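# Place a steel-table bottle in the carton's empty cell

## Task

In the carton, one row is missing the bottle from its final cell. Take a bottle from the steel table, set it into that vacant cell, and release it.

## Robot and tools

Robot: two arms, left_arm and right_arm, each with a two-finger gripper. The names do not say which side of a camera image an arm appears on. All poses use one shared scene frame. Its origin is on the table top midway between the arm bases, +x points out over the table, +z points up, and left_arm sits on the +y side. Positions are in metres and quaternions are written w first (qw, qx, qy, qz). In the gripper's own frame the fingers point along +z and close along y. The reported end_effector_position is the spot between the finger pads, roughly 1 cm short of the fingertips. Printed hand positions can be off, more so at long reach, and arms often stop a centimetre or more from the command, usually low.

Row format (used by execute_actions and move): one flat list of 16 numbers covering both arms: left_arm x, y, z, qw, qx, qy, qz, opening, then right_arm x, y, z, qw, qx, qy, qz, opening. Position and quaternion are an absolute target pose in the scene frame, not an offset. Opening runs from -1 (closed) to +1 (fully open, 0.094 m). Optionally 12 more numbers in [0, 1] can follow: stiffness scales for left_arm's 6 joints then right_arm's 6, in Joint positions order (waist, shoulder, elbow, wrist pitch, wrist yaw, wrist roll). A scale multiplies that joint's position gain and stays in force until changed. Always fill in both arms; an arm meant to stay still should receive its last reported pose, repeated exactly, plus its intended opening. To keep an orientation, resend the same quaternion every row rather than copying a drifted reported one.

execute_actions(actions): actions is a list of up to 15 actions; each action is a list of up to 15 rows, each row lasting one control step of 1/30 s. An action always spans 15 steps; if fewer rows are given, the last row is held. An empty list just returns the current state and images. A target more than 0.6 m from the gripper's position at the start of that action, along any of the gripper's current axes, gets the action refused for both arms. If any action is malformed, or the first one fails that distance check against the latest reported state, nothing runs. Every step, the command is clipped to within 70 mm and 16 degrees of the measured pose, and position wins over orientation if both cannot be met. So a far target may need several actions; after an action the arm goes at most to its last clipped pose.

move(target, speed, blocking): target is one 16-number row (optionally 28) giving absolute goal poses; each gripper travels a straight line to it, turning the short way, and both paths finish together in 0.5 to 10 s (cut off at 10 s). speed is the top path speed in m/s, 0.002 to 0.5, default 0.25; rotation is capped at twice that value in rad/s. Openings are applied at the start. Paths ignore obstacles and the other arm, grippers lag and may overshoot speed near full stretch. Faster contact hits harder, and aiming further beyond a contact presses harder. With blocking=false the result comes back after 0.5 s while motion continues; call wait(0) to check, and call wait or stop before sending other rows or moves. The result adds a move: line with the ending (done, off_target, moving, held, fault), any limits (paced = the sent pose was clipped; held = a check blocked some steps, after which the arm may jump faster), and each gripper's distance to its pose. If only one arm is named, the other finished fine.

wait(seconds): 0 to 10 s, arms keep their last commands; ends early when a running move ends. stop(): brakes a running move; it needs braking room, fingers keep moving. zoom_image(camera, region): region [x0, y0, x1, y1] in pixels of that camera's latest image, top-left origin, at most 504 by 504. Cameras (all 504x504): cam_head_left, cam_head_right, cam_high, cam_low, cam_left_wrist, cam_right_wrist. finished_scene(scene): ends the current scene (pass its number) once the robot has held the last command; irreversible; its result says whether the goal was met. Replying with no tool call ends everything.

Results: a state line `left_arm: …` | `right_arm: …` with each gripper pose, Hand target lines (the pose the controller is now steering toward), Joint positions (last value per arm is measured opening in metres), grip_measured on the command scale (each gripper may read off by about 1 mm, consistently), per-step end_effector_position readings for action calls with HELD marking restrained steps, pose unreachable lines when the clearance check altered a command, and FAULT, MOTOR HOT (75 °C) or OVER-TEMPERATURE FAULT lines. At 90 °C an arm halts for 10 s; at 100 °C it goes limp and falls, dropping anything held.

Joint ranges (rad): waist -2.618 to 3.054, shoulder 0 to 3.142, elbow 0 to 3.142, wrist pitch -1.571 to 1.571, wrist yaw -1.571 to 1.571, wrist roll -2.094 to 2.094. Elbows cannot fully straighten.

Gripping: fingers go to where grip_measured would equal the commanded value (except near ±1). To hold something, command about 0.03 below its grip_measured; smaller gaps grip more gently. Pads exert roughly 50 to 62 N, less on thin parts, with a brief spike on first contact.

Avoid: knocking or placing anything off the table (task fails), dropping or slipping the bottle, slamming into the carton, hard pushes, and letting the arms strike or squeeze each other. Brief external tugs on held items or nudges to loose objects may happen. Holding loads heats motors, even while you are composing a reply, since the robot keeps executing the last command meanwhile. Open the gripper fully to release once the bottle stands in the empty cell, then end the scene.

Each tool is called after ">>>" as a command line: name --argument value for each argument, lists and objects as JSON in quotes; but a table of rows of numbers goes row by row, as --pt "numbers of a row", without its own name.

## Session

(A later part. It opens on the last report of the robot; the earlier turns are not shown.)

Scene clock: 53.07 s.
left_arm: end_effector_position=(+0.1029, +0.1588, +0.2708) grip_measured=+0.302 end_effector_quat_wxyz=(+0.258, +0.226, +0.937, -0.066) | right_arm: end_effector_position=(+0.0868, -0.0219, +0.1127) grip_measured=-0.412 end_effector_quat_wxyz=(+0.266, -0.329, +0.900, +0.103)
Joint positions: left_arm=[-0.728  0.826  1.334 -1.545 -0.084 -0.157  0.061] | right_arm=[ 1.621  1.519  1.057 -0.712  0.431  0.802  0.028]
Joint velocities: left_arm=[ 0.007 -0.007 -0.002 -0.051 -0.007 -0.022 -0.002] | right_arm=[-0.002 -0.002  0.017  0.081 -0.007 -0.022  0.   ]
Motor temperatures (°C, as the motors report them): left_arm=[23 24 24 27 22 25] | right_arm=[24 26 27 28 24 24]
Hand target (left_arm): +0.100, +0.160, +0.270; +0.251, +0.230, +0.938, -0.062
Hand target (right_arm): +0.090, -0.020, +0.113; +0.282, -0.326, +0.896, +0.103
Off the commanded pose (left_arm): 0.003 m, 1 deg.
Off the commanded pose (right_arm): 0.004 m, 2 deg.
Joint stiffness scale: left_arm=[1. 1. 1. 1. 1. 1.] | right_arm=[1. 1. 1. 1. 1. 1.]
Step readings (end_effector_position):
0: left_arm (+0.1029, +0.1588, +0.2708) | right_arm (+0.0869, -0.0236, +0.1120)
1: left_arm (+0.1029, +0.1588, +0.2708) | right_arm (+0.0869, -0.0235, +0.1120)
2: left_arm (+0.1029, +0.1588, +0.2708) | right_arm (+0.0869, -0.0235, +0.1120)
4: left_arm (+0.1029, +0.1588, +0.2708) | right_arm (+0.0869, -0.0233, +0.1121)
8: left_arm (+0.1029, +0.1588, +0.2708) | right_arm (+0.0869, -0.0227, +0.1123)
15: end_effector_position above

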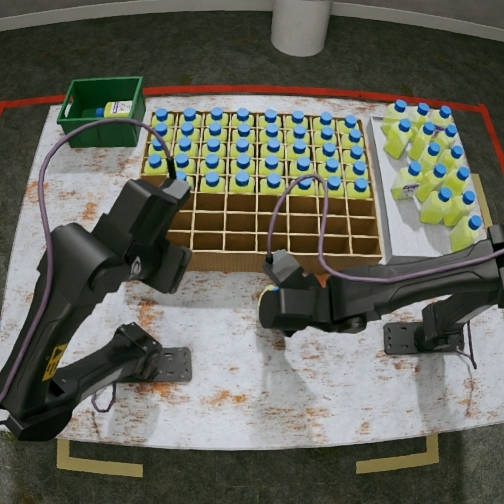

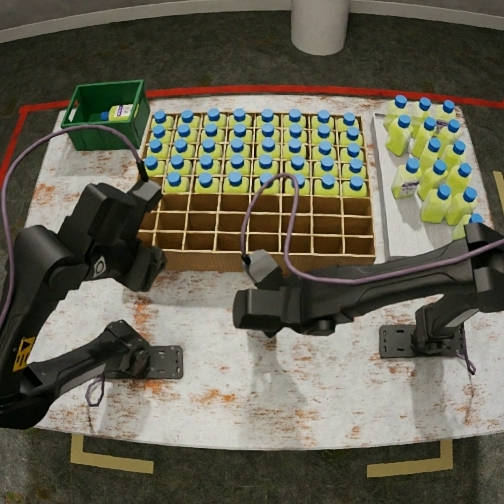

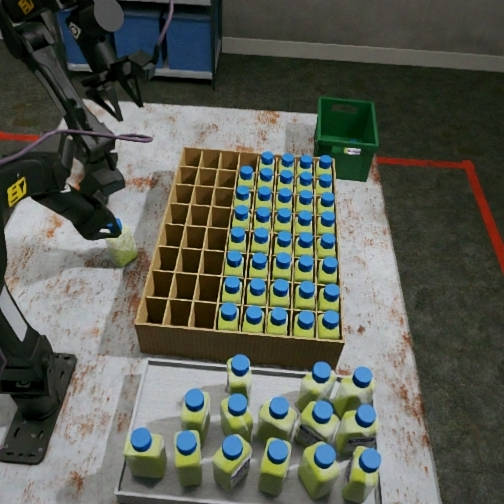

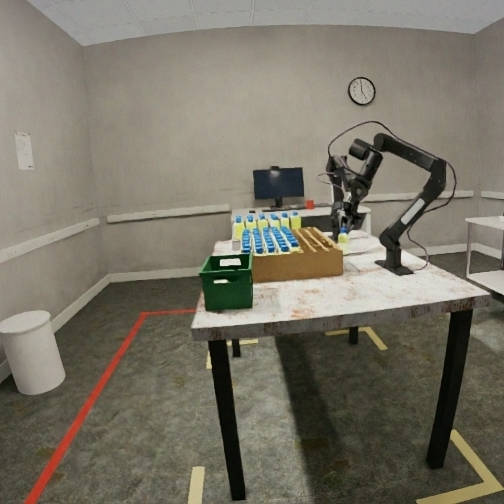

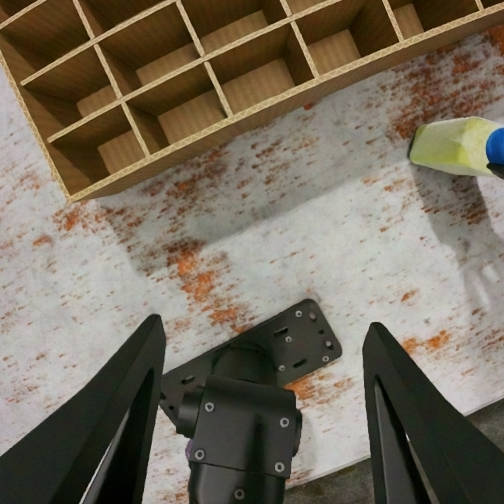

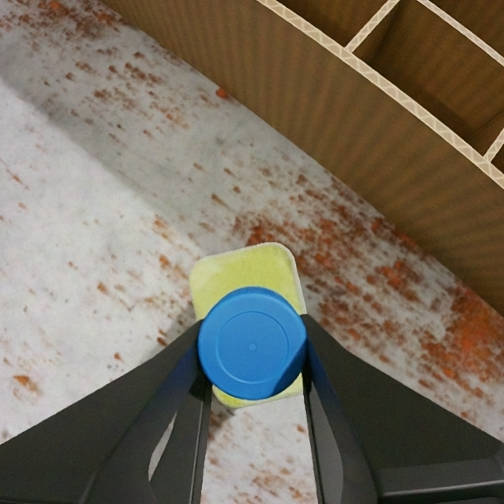

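>>> execute_actions --actions '[[[0.10,0.16,0.27,0.2514,0.2296,0.9382,-0.0615,0.3,0.09,-0.02,0.113,0.2826,-0.3262,0.8962,0.1028,-0.41],[0.10,0.16,0.27,0.2514,0.2296,0.9382,-0.0615,0.3,0.09,-0.02,0.113,0.2826,-0.3262,0.8962,0.1028,-0.39],[0.10,0.16,0.27,0.2514,0.2296,0.9382,-0.0615,0.3,0.09,-0.02,0.113,0.2826,-0.3262,0.8962,0.1028,-0.37],[0.10,0.16,0.27,0.2514,0.2296,0.9382,-0.0615,0.3,0.09,-0.02,0.113,0.2826,-0.3262,0.8962,0.1028,-0.34],[0.10,0.16,0.27,0.2514,0.2296,0.9382,-0.0615,0.3,0.09,-0.02,0.1135,0.2826,-0.3262,0.8962,0.1028,-0.30],[0.10,0.16,0.27,0.2514,0.2296,0.9382,-0.0615,0.3,0.09,-0.02,0.114,0.2826,-0.3262,0.8962,0.1028,-0.25],[0.10,0.16,0.27,0.2514,0.2296,0.9382,-0.0615,0.3,0.09,-0.02,0.1145,0.2826,-0.3262,0.8962,0.1028,-0.2],[0.10,0.16,0.27,0.2514,0.2296,0.9382,-0.0615,0.3,0.09,-0.02,0.115,0.2826,-0.3262,0.8962,0.1028,-0.15],[0.10,0.16,0.27,0.2514,0.2296,0.9382,-0.0615,0.3,0.09,-0.02,0.1155,0.2826,-0.3262,0.8962,0.1028,-0.1],[0.10,0.16,0.27,0.2514,0.2296,0.9382,-0.0615,0.3,0.09,-0.02,0.116,0.2826,-0.3262,0.8962,0.1028,-0.05],[0.10,0.16,0.27,0.2514,0.2296,0.9382,-0.0615,0.3,0.09,-0.02,0.1165,0.2826,-0.3262,0.8962,0.1028,0.0],[0.10,0.16,0.27,0.2514,0.2296,0.9382,-0.0615,0.3,0.09,-0.02,0.117,0.2826,-0.3262,0.8962,0.1028,0.05],[0.10,0.16,0.27,0.2514,0.2296,0.9382,-0.0615,0.3,0.09,-0.02,0.1175,0.2826,-0.3262,0.8962,0.1028,0.1],[0.10,0.16,0.27,0.2514,0.2296,0.9382,-0.0615,0.3,0.09,-0.02,0.118,0.2826,-0.3262,0.8962,0.1028,0.1],[0.10,0.16,0.27,0.2514,0.2296,0.9382,-0.0615,0.3,0.09,-0.02,0.1185,0.2826,-0.3262,0.8962,0.1028,0.1]],[[0.10,0.16,0.27,0.2514,0.2296,0.9382,-0.0615,0.3,0.09,-0.02,0.120,0.2826,-0.3262,0.8962,0.1028,0.1],[0.10,0.16,0.27,0.2514,0.2296,0.9382,-0.0615,0.3,0.09,-0.02,0.122,0.2826,-0.3262,0.8962,0.1028,0.1],[0.10,0.16,0.27,0.2514,0.2296,0.9382,-0.0615,0.3,0.09,-0.02,0.125,0.2826,-0.3262,0.8962,0.1028,0.1],[0.10,0.16,0.27,0.2514,0.2296,0.9382,-0.0615,0.3,0.09,-0.02,0.128,0.2826,-0.3262,0.8962,0.1028,0.1],[0.10,0.16,0.27,0.2514,0.2296,0.9382,-0.0615,0.3,0.09,-0.02,0.132,0.2826,-0.3262,0.8962,0.1028,0.1],[0.10,0.16,0.27,0.2514,0.2296,0.9382,-0.0615,0.3,0.09,-0.02,0.136,0.2826,-0.3262,0.8962,0.1028,0.1],[0.10,0.16,0.27,0.2514,0.2296,0.9382,-0.0615,0.3,0.09,-0.02,0.140,0.2826,-0.3262,0.8962,0.1028,0.1],[0.10,0.16,0.27,0.2514,0.2296,0.9382,-0.0615,0.3,0.09,-0.02,0.145,0.2826,-0.3262,0.8962,0.1028,0.1],[0.10,0.16,0.27,0.2514,0.2296,0.9382,-0.0615,0.3,0.09,-0.02,0.150,0.2826,-0.3262,0.8962,0.1028,0.1],[0.10,0.16,0.27,0.2514,0.2296,0.9382,-0.0615,0.3,0.09,-0.02,0.155,0.2826,-0.3262,0.8962,0.1028,0.1],[0.10,0.16,0.27,0.2514,0.2296,0.9382,-0.0615,0.3,0.09,-0.02,0.160,0.2826,-0.3262,0.8962,0.1028,0.1],[0.10,0.16,0.27,0.2514,0.2296,0.9382,-0.0615,0.3,0.09,-0.02,0.165,0.2826,-0.3262,0.8962,0.1028,0.1],[0.10,0.16,0.27,0.2514,0.2296,0.9382,-0.0615,0.3,0.09,-0.02,0.170,0.2826,-0.3262,0.8962,0.1028,0.1],[0.10,0.16,0.27,0.2514,0.2296,0.9382,-0.0615,0.3,0.09,-0.02,0.174,0.2826,-0.3262,0.8962,0.1028,0.1],[0.10,0.16,0.27,0.2514,0.2296,0.9382,-0.0615,0.3,0.09,-0.02,0.178,0.2826,-0.3262,0.8962,0.1028,0.1]]]'

Scene clock: 56.90 s.
left_arm: end_effector_position=(+0.1029, +0.1588, +0.2708) grip_measured=+0.302 end_effector_quat_wxyz=(+0.258, +0.226, +0.937, -0.066) | right_arm: end_effector_position=(+0.0887, -0.0135, +0.1524) grip_measured=+0.098 end_effector_quat_wxyz=(+0.273, -0.325, +0.899, +0.107)
Joint positions: left_arm=[-0.728  0.826  1.334 -1.545 -0.084 -0.157  0.061] | right_arm=[ 1.621  1.519  1.208 -0.847  0.443  0.802  0.052]
Joint velocities: left_arm=[-0.012 -0.007 -0.002  0.022 -0.037  0.11  -0.002] | right_arm=[-0.032  0.002  0.51  -0.388  0.007 -0.081  0.001]
Motor temperatures (°C, as the motors report them): left_arm=[23 24 24 27 22 25] | right_arm=[24 26 27 28 24 24]
Hand target (left_arm): +0.100, +0.160, +0.270; +0.251, +0.230, +0.938, -0.062
Hand target (right_arm): +0.090, -0.021, +0.177; +0.284, -0.327, +0.895, +0.106
Off the commanded pose (left_arm): 0.003 m, 1 deg.
Off the commanded pose (right_arm): 0.026 m, 1 deg.
Joint stiffness scale: left_arm=[1. 1. 1. 1. 1. 1.] | right_arm=[1. 1. 1. 1. 1. 1.]
Step readings (end_effector_position; steps 1 to 15: 1st action; 16 to 30: 2nd action):
0: left_arm (+0.1029, +0.1588, +0.2708) | right_arm (+0.0868, -0.0217, +0.1127)
1: left_arm (+0.1029, +0.1588, +0.2708) | right_arm (+0.0868, -0.0217, +0.1127)
2: left_arm (+0.1029, +0.1588, +0.2708) | right_arm (+0.0868, -0.0217, +0.1127)
4: left_arm (+0.1029, +0.1588, +0.2708) | right_arm (+0.0870, -0.0214, +0.1130)
8: left_arm (+0.1029, +0.1588, +0.2708) | right_arm (+0.0881, -0.0205, +0.1139)
15: left_arm (+0.1029, +0.1588, +0.2708) | right_arm (+0.0886, -0.0206, +0.1141)
16: left_arm (+0.1029, +0.1588, +0.2708) | right_arm (+0.0887, -0.0206, +0.1142)
17: left_arm (+0.1029, +0.1588, +0.2708) | right_arm (+0.0887, -0.0206, +0.1142)
19: left_arm (+0.1029, +0.1588, +0.2708) | right_arm (+0.0887, -0.0214, +0.1138)
23: left_arm (+0.1029, +0.1588, +0.2708) | right_arm (+0.0888, -0.0228, +0.1194)
30: end_effector_position above

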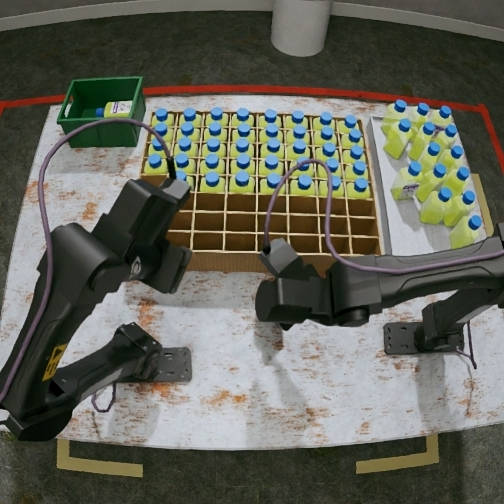

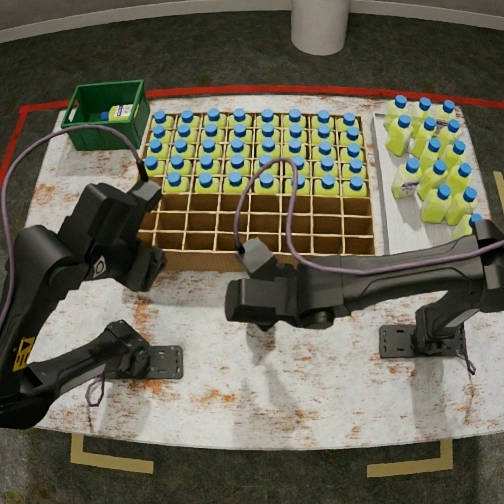

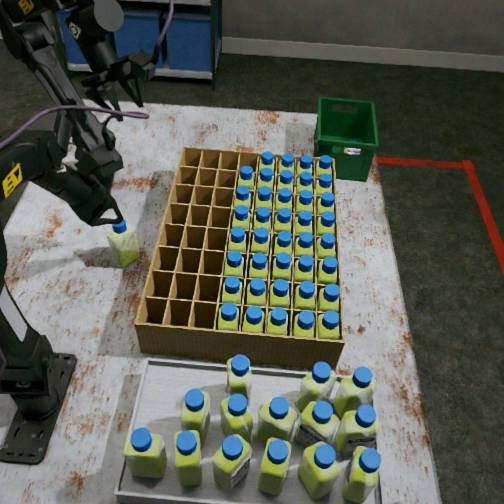

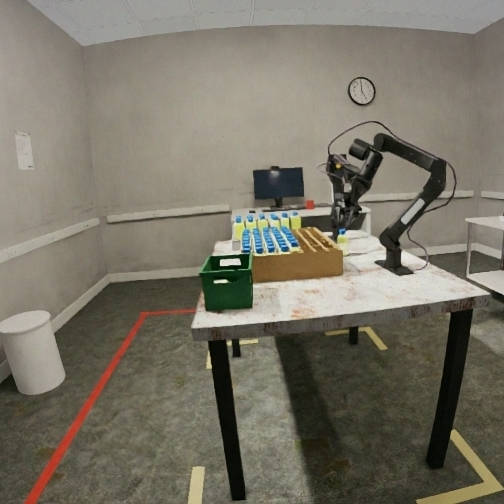

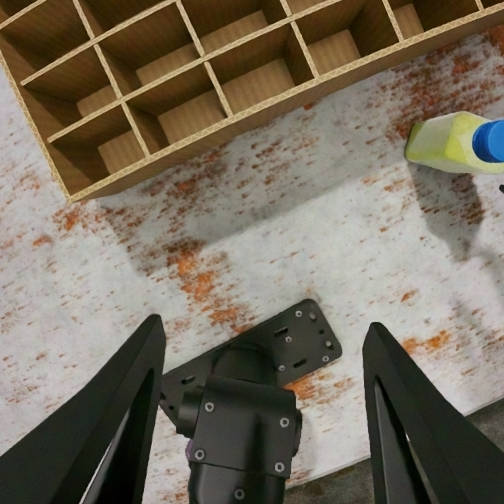

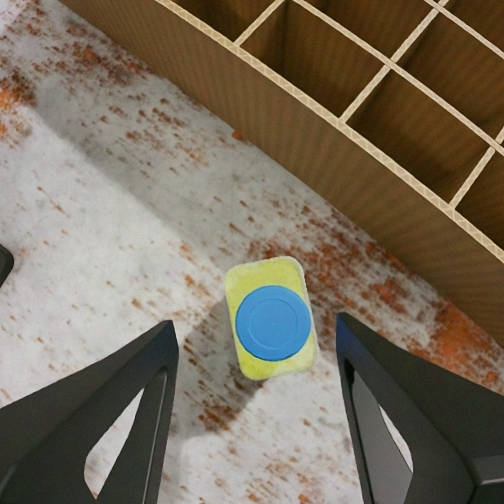

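>>> move --target '[0.087,-0.02,0.19,0.2826,0.3262,0.8962,-0.1028,0.3,0.13,-0.27,0.21,0.2588,0.0,0.9659,0.0,0.1]' --speed 0.2

Scene clock: 61.80 s.
left_arm: end_effector_position=(+0.0921, -0.0239, +0.1996) grip_measured=+0.302 end_effector_quat_wxyz=(+0.281, +0.320, +0.896, -0.122) | right_arm: end_effector_position=(+0.1321, -0.2642, +0.2077) grip_measured=+0.098 end_effector_quat_wxyz=(+0.255, -0.007, +0.966, +0.040)
Joint positions: left_arm=[-1.426  1.151  1.091 -0.976 -0.335 -0.572  0.061] | right_arm=[ 1.317  0.858  1.078 -1.547  0.466  1.213  0.052]
Joint velocities: left_arm=[-0.012 -0.002 -0.002  0.051 -0.007 -0.081 -0.001] | right_arm=[ 0.017 -0.002 -0.002 -0.037  0.022 -0.007  0.001]
Motor temperatures (°C, as the motors report them): left_arm=[23 24 24 28 22 25] | right_arm=[24 26 27 28 24 24]
Hand target (left_arm): +0.091, -0.023, +0.193; +0.280, +0.324, +0.897, -0.111
Hand target (right_arm): +0.131, -0.271, +0.206; +0.254, -0.008, +0.966, +0.036
Off the commanded pose (left_arm): 0.012 m, 2 deg.
Off the commanded pose (right_arm): 0.007 m, 5 deg.
Joint stiffness scale: left_arm=[1. 1. 1. 1. 1. 1.] | right_arm=[1. 1. 1. 1. 1. 1.]
joint sent to its limit (right arm) — the command would take joint 4 (wrist pitch) past its lower limit, so that joint was sent only as far as its limit.
move: off_target (left_arm, right_arm)

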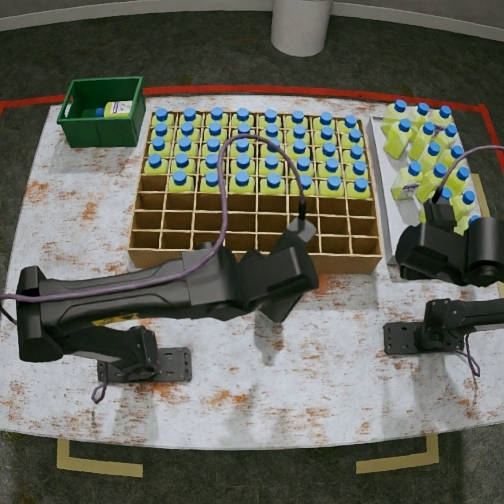

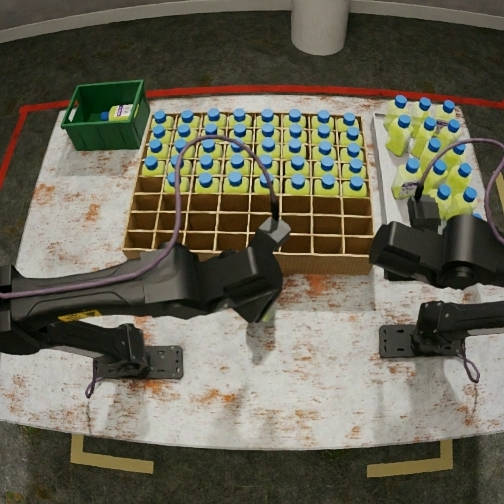

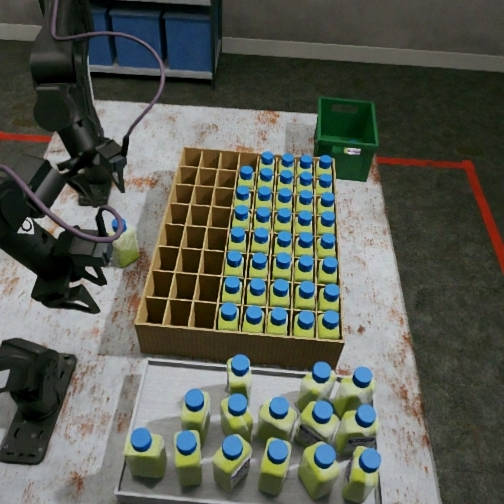

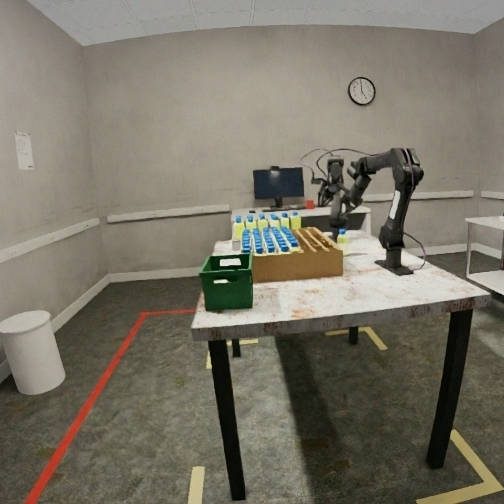

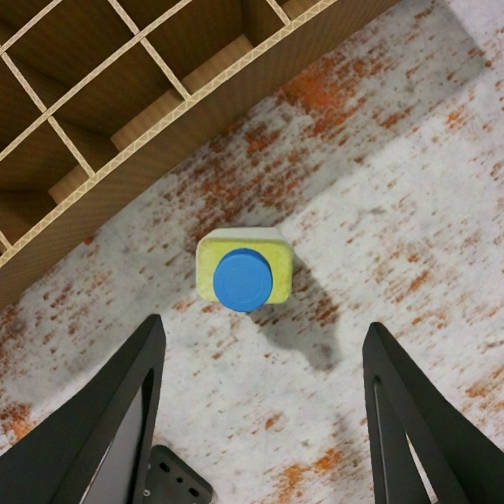

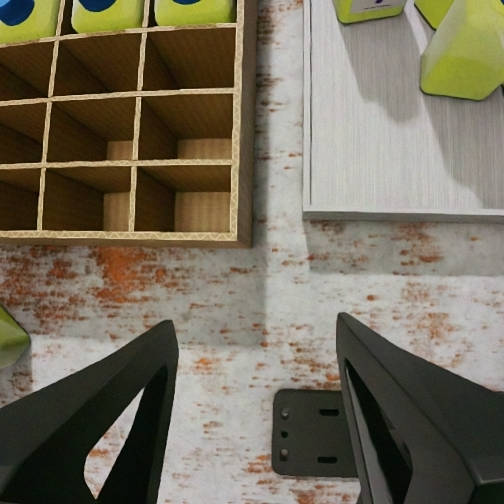

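>>> move --target '[0.109,-0.030,0.145,0.2826,0.3262,0.8962,-0.1028,0.3,0.1321,-0.2642,0.2077,0.255,-0.007,0.966,0.040,0.1]' --speed 0.12

Scene clock: 64.50 s.
left_arm: end_effector_position=(+0.1071, -0.0346, +0.1514) grip_measured=+0.302 end_effector_quat_wxyz=(+0.288, +0.326, +0.894, -0.111) | right_arm: end_effector_position=(+0.1319, -0.2641, +0.2076) grip_measured=+0.098 end_effector_quat_wxyz=(+0.254, -0.008, +0.966, +0.040)
Joint positions: left_arm=[-1.383  1.197  0.924 -0.756 -0.333 -0.517  0.061] | right_arm=[ 1.317  0.858  1.078 -1.547  0.465  1.211  0.052]
Joint velocities: left_arm=[-0.007  0.002  0.002  0.11  -0.007  0.095 -0.   ] | right_arm=[-0.017 -0.012  0.017 -0.022 -0.037 -0.007 -0.   ]
Motor temperatures (°C, as the motors report them): left_arm=[23 24 24 28 22 25] | right_arm=[24 26 26 28 24 24]
Hand target (left_arm): +0.109, -0.031, +0.145; +0.283, +0.326, +0.896, -0.102
Hand target (right_arm): +0.132, -0.264, +0.208; +0.255, -0.007, +0.966, +0.040
Off the commanded pose (left_arm): 0.008 m, 1 deg.
Off the commanded pose (right_arm): 0.000 m, 0 deg.
Joint stiffness scale: left_arm=[1. 1. 1. 1. 1. 1.] | right_arm=[1. 1. 1. 1. 1. 1.]
move: done

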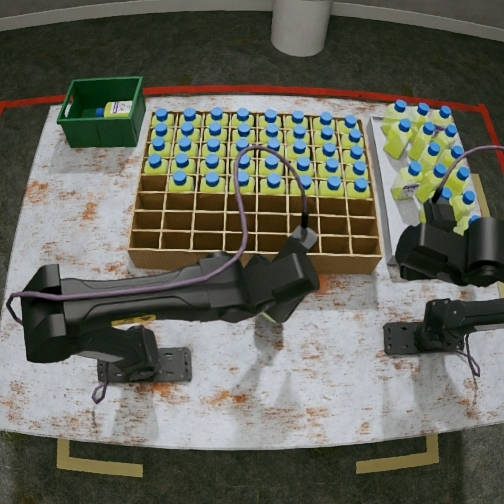

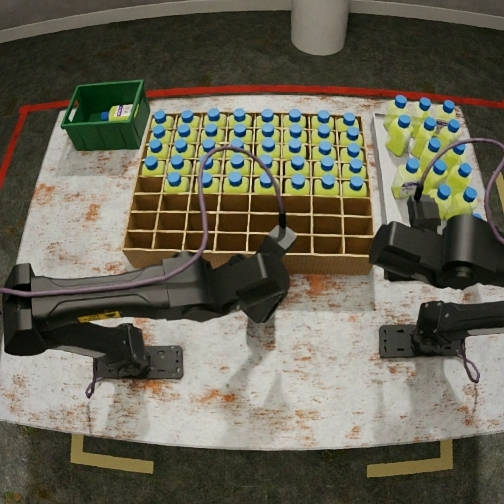

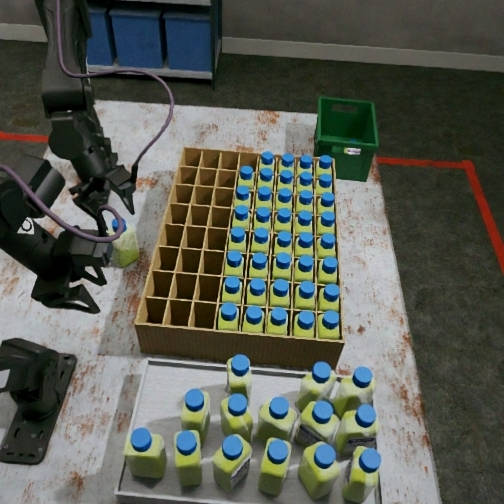

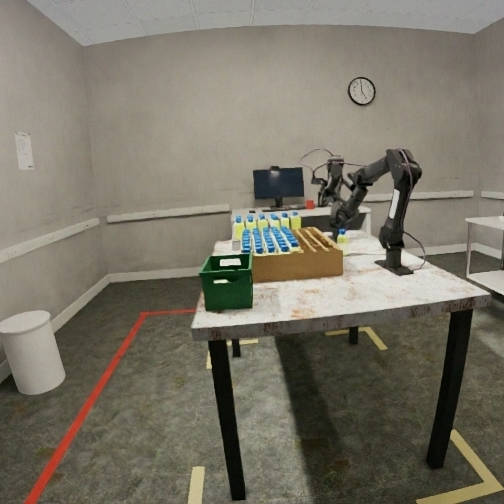

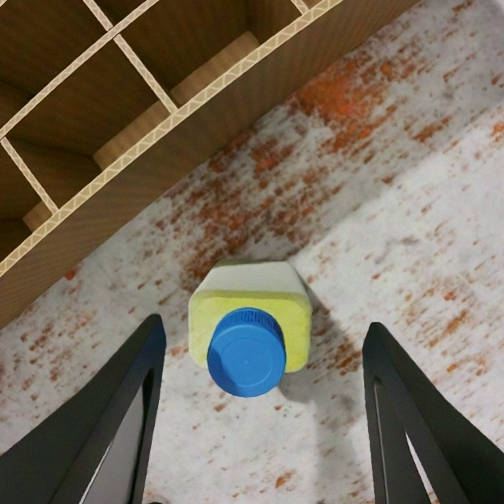

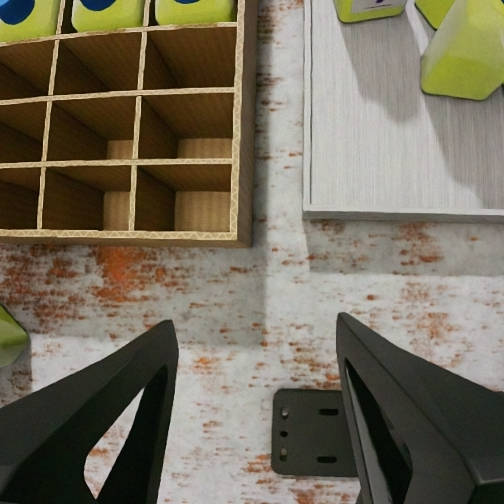

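>>> move --target '[0.096,-0.019,0.126,0.2826,0.3262,0.8962,-0.1028,0.3,0.1321,-0.2642,0.2077,0.255,-0.007,0.966,0.040,0.1]' --speed 0.08

Scene clock: 68.90 s.
left_arm: end_effector_position=(+0.0974, -0.0218, +0.1245) grip_measured=+0.302 end_effector_quat_wxyz=(+0.275, +0.329, +0.898, -0.101) | right_arm: end_effector_position=(+0.1319, -0.2641, +0.2076) grip_measured=+0.098 end_effector_quat_wxyz=(+0.254, -0.008, +0.966, +0.040)
Joint positions: left_arm=[-1.407  1.172  0.82  -0.719 -0.337 -0.544  0.061] | right_arm=[ 1.317  0.858  1.078 -1.547  0.465  1.211  0.052]
Joint velocities: left_arm=[-0.002 -0.017  0.002  0.066  0.007 -0.051  0.   ] | right_arm=[-0.012  0.002  0.017 -0.022  0.022  0.037 -0.001]
Motor temperatures (°C, as the motors report them): left_arm=[23 24 24 28 22 25] | right_arm=[24 25 26 28 24 24]
Hand target (left_arm): +0.096, -0.020, +0.126; +0.282, +0.327, +0.896, -0.103
Hand target (right_arm): +0.132, -0.264, +0.208; +0.255, -0.007, +0.966, +0.040
Off the commanded pose (left_arm): 0.003 m, 1 deg.
Off the commanded pose (right_arm): 0.000 m, 0 deg.
Joint stiffness scale: left_arm=[1. 1. 1. 1. 1. 1.] | right_arm=[1. 1. 1. 1. 1. 1.]
move: done

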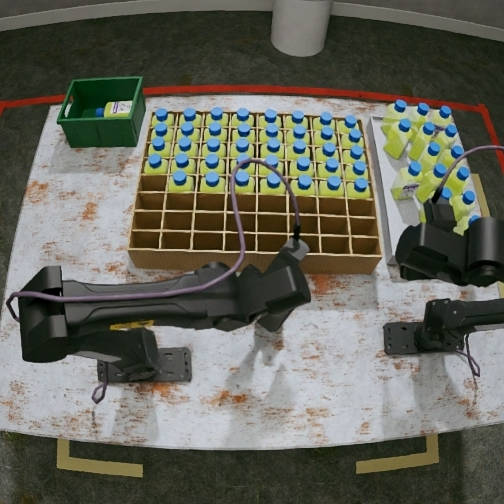

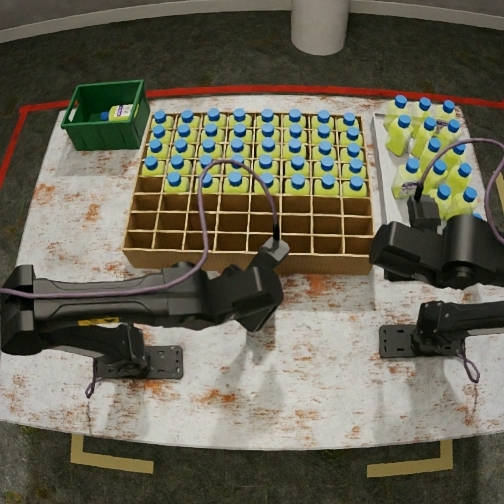

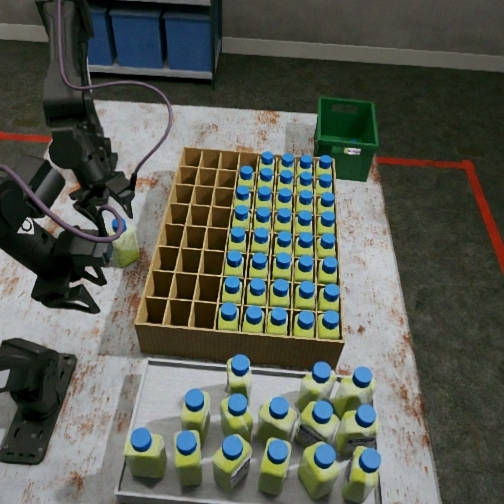

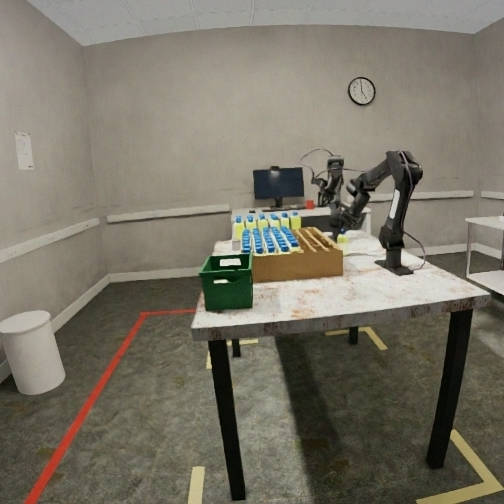

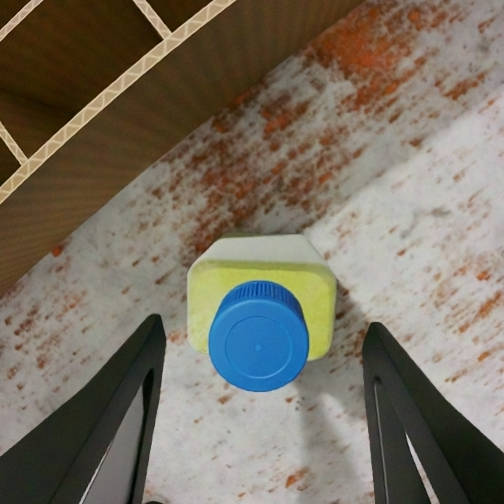

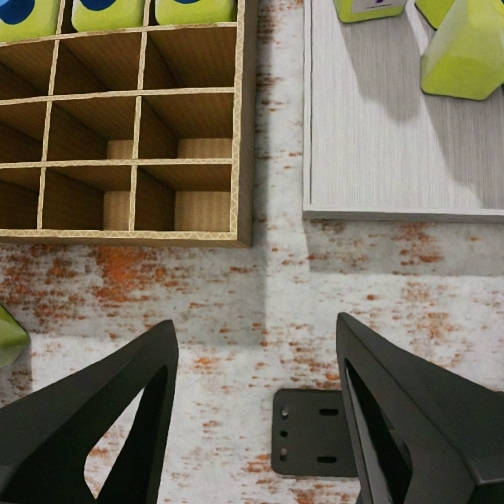

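>>> execute_actions --actions '[[[0.0958,-0.0197,0.1253,0.2826,0.3262,0.8962,-0.1028,0.3,0.1321,-0.2642,0.2077,0.255,-0.007,0.966,0.040,0.1],[0.0956,-0.0193,0.1245,0.2826,0.3262,0.8962,-0.1028,0.3,0.1321,-0.2642,0.2077,0.255,-0.007,0.966,0.040,0.1],[0.0954,-0.0189,0.1237,0.2826,0.3262,0.8962,-0.1028,0.3,0.1321,-0.2642,0.2077,0.255,-0.007,0.966,0.040,0.1],[0.0952,-0.0185,0.1229,0.2826,0.3262,0.8962,-0.1028,0.3,0.1321,-0.2642,0.2077,0.255,-0.007,0.966,0.040,0.1],[0.0950,-0.0181,0.1221,0.2826,0.3262,0.8962,-0.1028,0.3,0.1321,-0.2642,0.2077,0.255,-0.007,0.966,0.040,0.1],[0.0948,-0.0177,0.1213,0.2826,0.3262,0.8962,-0.1028,0.3,0.1321,-0.2642,0.2077,0.255,-0.007,0.966,0.040,0.1],[0.0946,-0.0173,0.1205,0.2826,0.3262,0.8962,-0.1028,0.3,0.1321,-0.2642,0.2077,0.255,-0.007,0.966,0.040,0.1],[0.0944,-0.0169,0.1197,0.2826,0.3262,0.8962,-0.1028,0.3,0.1321,-0.2642,0.2077,0.255,-0.007,0.966,0.040,0.1],[0.0942,-0.0165,0.1189,0.2826,0.3262,0.8962,-0.1028,0.3,0.1321,-0.2642,0.2077,0.255,-0.007,0.966,0.040,0.1],[0.0940,-0.0162,0.1181,0.2826,0.3262,0.8962,-0.1028,0.3,0.1321,-0.2642,0.2077,0.255,-0.007,0.966,0.040,0.1],[0.0938,-0.016,0.1173,0.2826,0.3262,0.8962,-0.1028,0.3,0.1321,-0.2642,0.2077,0.255,-0.007,0.966,0.040,0.1],[0.0936,-0.016,0.1165,0.2826,0.3262,0.8962,-0.1028,0.3,0.1321,-0.2642,0.2077,0.255,-0.007,0.966,0.040,0.1],[0.0936,-0.016,0.1158,0.2826,0.3262,0.8962,-0.1028,0.3,0.1321,-0.2642,0.2077,0.255,-0.007,0.966,0.040,0.1],[0.0936,-0.016,0.1153,0.2826,0.3262,0.8962,-0.1028,0.3,0.1321,-0.2642,0.2077,0.255,-0.007,0.966,0.040,0.1],[0.0936,-0.016,0.115,0.2826,0.3262,0.8962,-0.1028,0.3,0.1321,-0.2642,0.2077,0.255,-0.007,0.966,0.040,0.1]],[[0.0936,-0.016,0.115,0.2826,0.3262,0.8962,-0.1028,0.3,0.1321,-0.2642,0.2077,0.255,-0.007,0.966,0.040,0.1]]]'

Scene clock: 72.40 s.
left_arm: end_effector_position=(+0.0954, -0.0192, +0.1150) grip_measured=+0.302 end_effector_quat_wxyz=(+0.277, +0.326, +0.898, -0.103) | right_arm: end_effector_position=(+0.1319, -0.2641, +0.2076) grip_measured=+0.098 end_effector_quat_wxyz=(+0.254, -0.008, +0.966, +0.040)
Joint positions: left_arm=[-1.415  1.161  0.773 -0.68  -0.343 -0.555  0.061] | right_arm=[ 1.317  0.858  1.078 -1.547  0.465  1.211  0.052]
Joint velocities: left_arm=[-0.002 -0.017 -0.002 -0.022 -0.037 -0.051  0.   ] | right_arm=[-0.002 -0.007  0.012 -0.051  0.051 -0.051  0.   ]
Motor temperatures (°C, as the motors report them): left_arm=[23 24 24 28 22 25] | right_arm=[24 25 26 27 24 24]
Hand target (left_arm): +0.094, -0.016, +0.115; +0.282, +0.326, +0.896, -0.103
Hand target (right_arm): +0.132, -0.264, +0.208; +0.255, -0.007, +0.966, +0.040
Off the commanded pose (left_arm): 0.004 m, 1 deg.
Off the commanded pose (right_arm): 0.000 m, 0 deg.
Joint stiffness scale: left_arm=[1. 1. 1. 1. 1. 1.] | right_arm=[1. 1. 1. 1. 1. 1.]
Step readings (end_effector_position; steps 1 to 15: 1st action; 16 to 30: 2nd action):
0: left_arm (+0.0979, -0.0227, +0.1253) | right_arm (+0.1319, -0.2641, +0.2076)
1: left_arm (+0.0979, -0.0227, +0.1253) | right_arm (+0.1319, -0.2641, +0.2076)
2: left_arm (+0.0980, -0.0228, +0.1253) | right_arm (+0.1319, -0.2641, +0.2076)
4: left_arm (+0.0982, -0.0231, +0.1253) | right_arm (+0.1319, -0.2641, +0.2076)
8: left_arm (+0.0976, -0.0207, +0.1216) | right_arm (+0.1319, -0.2641, +0.2076)
15: left_arm (+0.0951, -0.0181, +0.1150) | right_arm (+0.1319, -0.2641, +0.2076)
16: left_arm (+0.0950, -0.0181, +0.1146) | right_arm (+0.1319, -0.2641, +0.2076)
17: left_arm (+0.0950, -0.0180, +0.1143) | right_arm (+0.1319, -0.2641, +0.2076)
19: left_arm (+0.0951, -0.0182, +0.1144) | right_arm (+0.1319, -0.2641, +0.2076)
23: left_arm (+0.0953, -0.0189, +0.1148) | right_arm (+0.1319, -0.2641, +0.2076)
30: end_effector_position above

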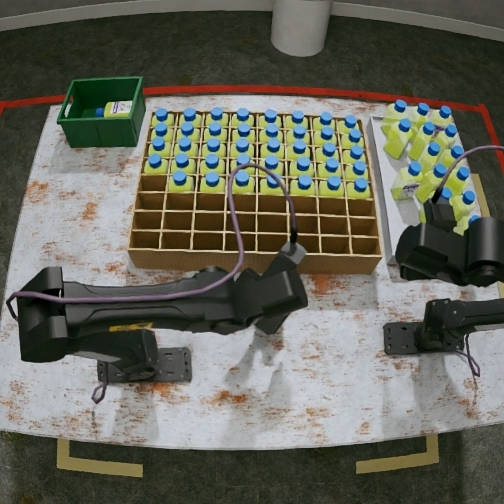

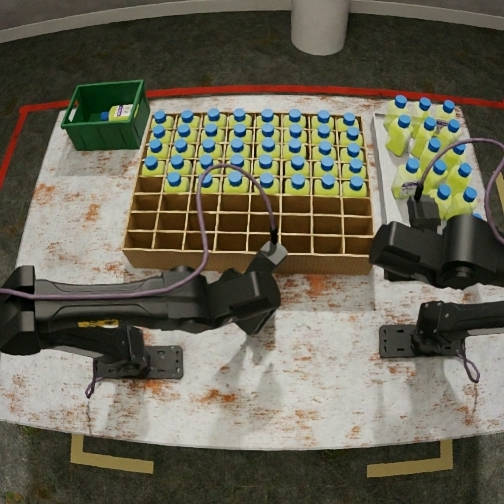

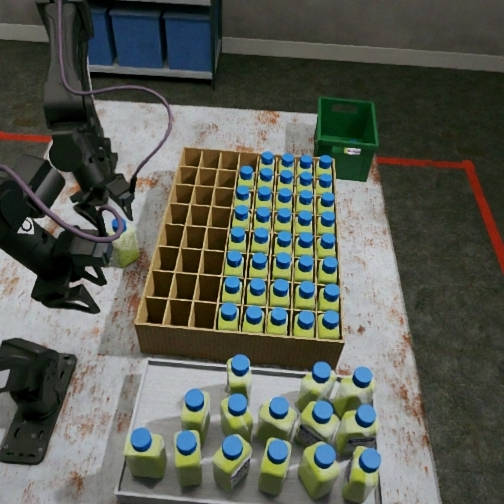

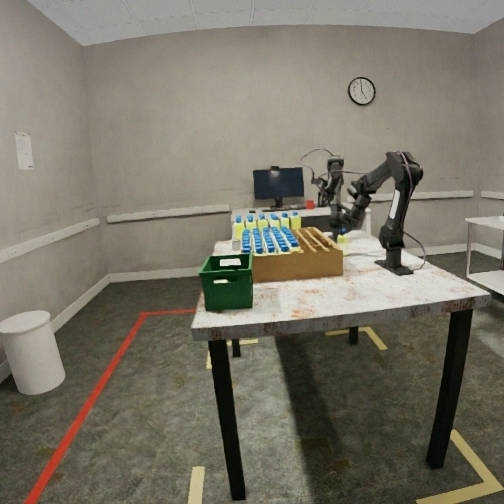

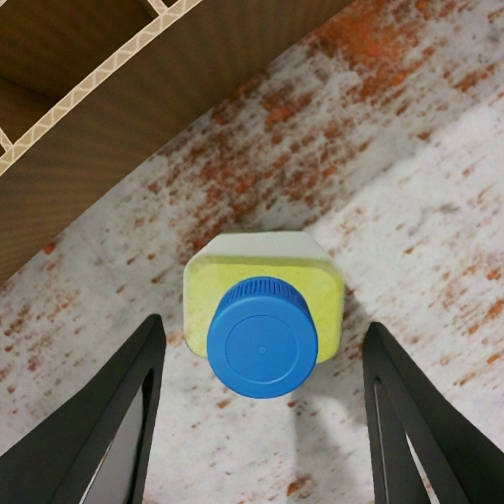

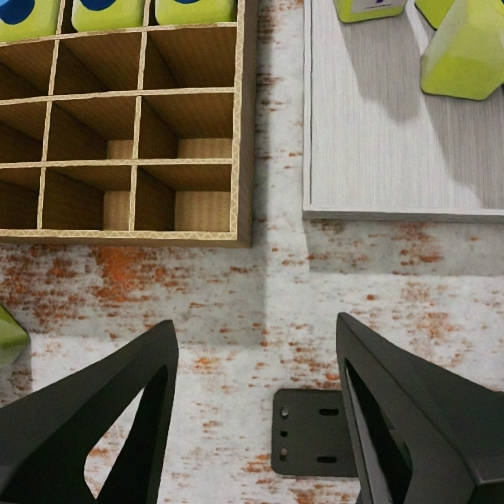

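>>> zoom_image --camera "cam_low" --region '[300, 150, 420, 270]'

>>> zoom_image --camera "cam_high" --region '[40, 130, 190, 290]'

Region (300, 150, 420, 270) of cam_low's 504x504 image, scaled by 4.200, with more detail than that image has.

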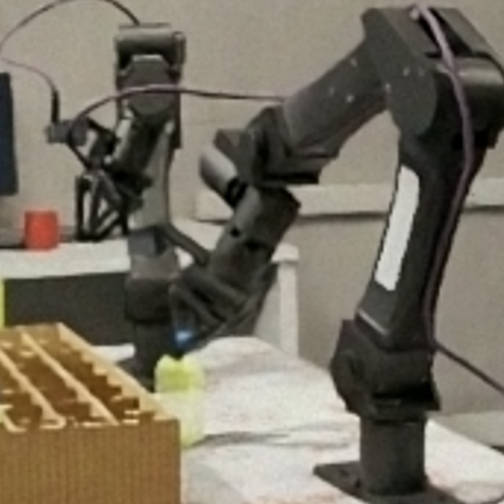

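Region (40, 130, 190, 290) of cam_high's 504x504 image, scaled by 3.150, with more detail than that image has; it fills the left 472 columns of this view, and the rest is white.

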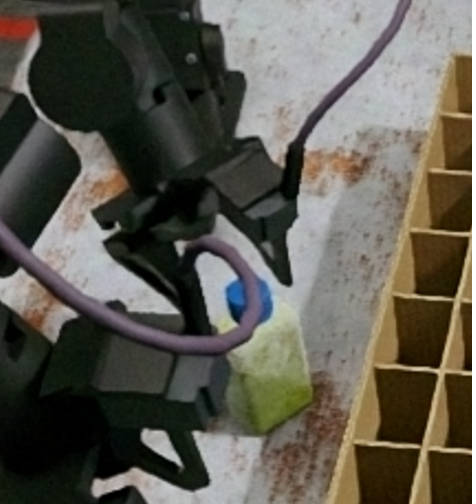

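>>> execute_actions --actions '[[[0.0936,-0.016,0.115,0.2826,0.3262,0.8962,-0.1028,0.22,0.1321,-0.2642,0.2077,0.255,-0.007,0.966,0.040,0.1],[0.0936,-0.016,0.115,0.2826,0.3262,0.8962,-0.1028,0.14,0.1321,-0.2642,0.2077,0.255,-0.007,0.966,0.040,0.1],[0.0936,-0.016,0.115,0.2826,0.3262,0.8962,-0.1028,0.06,0.1321,-0.2642,0.2077,0.255,-0.007,0.966,0.040,0.1],[0.0936,-0.016,0.115,0.2826,0.3262,0.8962,-0.1028,-0.02,0.1321,-0.2642,0.2077,0.255,-0.007,0.966,0.040,0.1],[0.0936,-0.016,0.115,0.2826,0.3262,0.8962,-0.1028,-0.10,0.1321,-0.2642,0.2077,0.255,-0.007,0.966,0.040,0.1],[0.0936,-0.016,0.115,0.2826,0.3262,0.8962,-0.1028,-0.17,0.1321,-0.2642,0.2077,0.255,-0.007,0.966,0.040,0.1],[0.0936,-0.016,0.115,0.2826,0.3262,0.8962,-0.1028,-0.23,0.1321,-0.2642,0.2077,0.255,-0.007,0.966,0.040,0.1],[0.0936,-0.016,0.115,0.2826,0.3262,0.8962,-0.1028,-0.28,0.1321,-0.2642,0.2077,0.255,-0.007,0.966,0.040,0.1],[0.0936,-0.016,0.115,0.2826,0.3262,0.8962,-0.1028,-0.31,0.1321,-0.2642,0.2077,0.255,-0.007,0.966,0.040,0.1],[0.0936,-0.016,0.115,0.2826,0.3262,0.8962,-0.1028,-0.33,0.1321,-0.2642,0.2077,0.255,-0.007,0.966,0.040,0.1],[0.0936,-0.016,0.115,0.2826,0.3262,0.8962,-0.1028,-0.35,0.1321,-0.2642,0.2077,0.255,-0.007,0.966,0.040,0.1],[0.0936,-0.016,0.115,0.2826,0.3262,0.8962,-0.1028,-0.37,0.1321,-0.2642,0.2077,0.255,-0.007,0.966,0.040,0.1],[0.0936,-0.016,0.115,0.2826,0.3262,0.8962,-0.1028,-0.385,0.1321,-0.2642,0.2077,0.255,-0.007,0.966,0.040,0.1],[0.0936,-0.016,0.115,0.2826,0.3262,0.8962,-0.1028,-0.40,0.1321,-0.2642,0.2077,0.255,-0.007,0.966,0.040,0.1],[0.0936,-0.016,0.115,0.2826,0.3262,0.8962,-0.1028,-0.41,0.1321,-0.2642,0.2077,0.255,-0.007,0.966,0.040,0.1]],[[0.0936,-0.016,0.115,0.2826,0.3262,0.8962,-0.1028,-0.42,0.1321,-0.2642,0.2077,0.255,-0.007,0.966,0.040,0.1],[0.0936,-0.016,0.115,0.2826,0.3262,0.8962,-0.1028,-0.43,0.1321,-0.2642,0.2077,0.255,-0.007,0.966,0.040,0.1],[0.0936,-0.016,0.115,0.2826,0.3262,0.8962,-0.1028,-0.44,0.1321,-0.2642,0.2077,0.255,-0.007,0.966,0.040,0.1]]]'

Scene clock: 76.33 s.
left_arm: end_effector_position=(+0.0960, -0.0193, +0.1153) grip_measured=-0.426 end_effector_quat_wxyz=(+0.279, +0.325, +0.898, -0.103) | right_arm: end_effector_position=(+0.1319, -0.2641, +0.2076) grip_measured=+0.098 end_effector_quat_wxyz=(+0.254, -0.008, +0.966, +0.040)
Joint positions: left_arm=[-1.415  1.161  0.773 -0.679 -0.346 -0.556  0.027] | right_arm=[ 1.317  0.858  1.078 -1.547  0.465  1.211  0.052]
Joint velocities: left_arm=[-0.022 -0.002 -0.007 -0.066 -0.051 -0.007  0.   ] | right_arm=[ 0.002  0.007 -0.002 -0.007 -0.066 -0.022  0.001]
Motor temperatures (°C, as the motors report them): left_arm=[23 24 24 28 22 25] | right_arm=[24 25 26 27 24 24]
Hand target (left_arm): +0.094, -0.016, +0.115; +0.282, +0.326, +0.896, -0.103
Hand target (right_arm): +0.132, -0.264, +0.208; +0.255, -0.007, +0.966, +0.040
Off the commanded pose (left_arm): 0.004 m, 0 deg.
Off the commanded pose (right_arm): 0.000 m, 0 deg.
Joint stiffness scale: left_arm=[1. 1. 1. 1. 1. 1.] | right_arm=[1. 1. 1. 1. 1. 1.]
Step readings (end_effector_position; steps 1 to 15: 1st action; 16 to 30: 2nd action):
0: left_arm (+0.0954, -0.0193, +0.1151) | right_arm (+0.1319, -0.2641, +0.2076)
1: left_arm (+0.0954, -0.0193, +0.1151) | right_arm (+0.1319, -0.2641, +0.2076)
2: left_arm (+0.0954, -0.0193, +0.1151) | right_arm (+0.1319, -0.2641, +0.2076)
4: left_arm (+0.0955, -0.0193, +0.1151) | right_arm (+0.1319, -0.2641, +0.2076)
8: left_arm (+0.0955, -0.0193, +0.1151) | right_arm (+0.1319, -0.2641, +0.2076)
15: left_arm (+0.0960, -0.0193, +0.1153) | right_arm (+0.1319, -0.2641, +0.2076)
16: left_arm (+0.0960, -0.0193, +0.1153) | right_arm (+0.1319, -0.2641, +0.2076)
17: left_arm (+0.0960, -0.0193, +0.1153) | right_arm (+0.1319, -0.2641, +0.2076)
19: left_arm (+0.0960, -0.0193, +0.1153) | right_arm (+0.1319, -0.2641, +0.2076)
23: left_arm (+0.0960, -0.0193, +0.1153) | right_arm (+0.1319, -0.2641, +0.2076)
30: end_effector_position above

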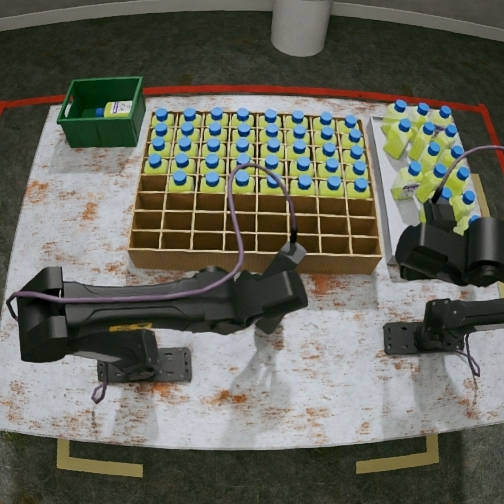

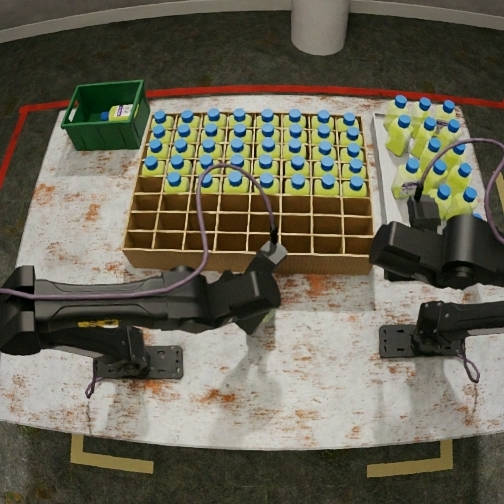

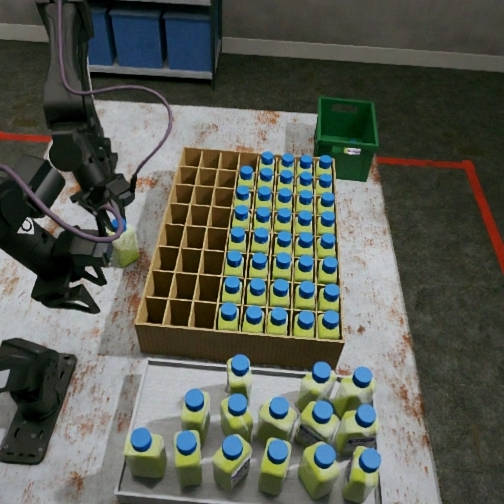

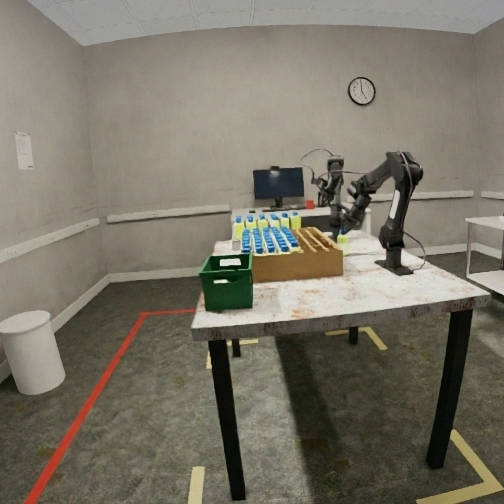

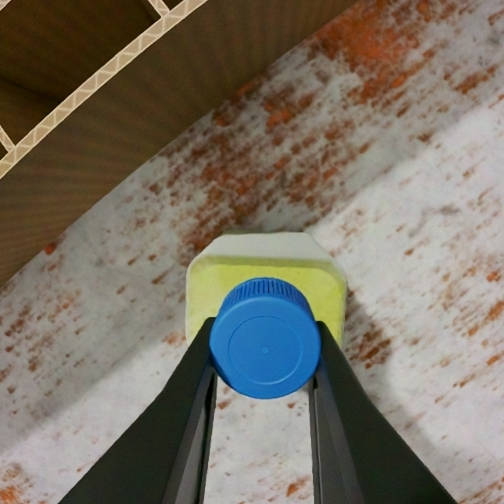

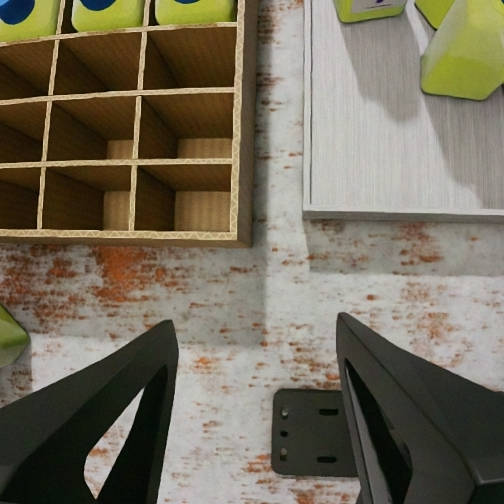

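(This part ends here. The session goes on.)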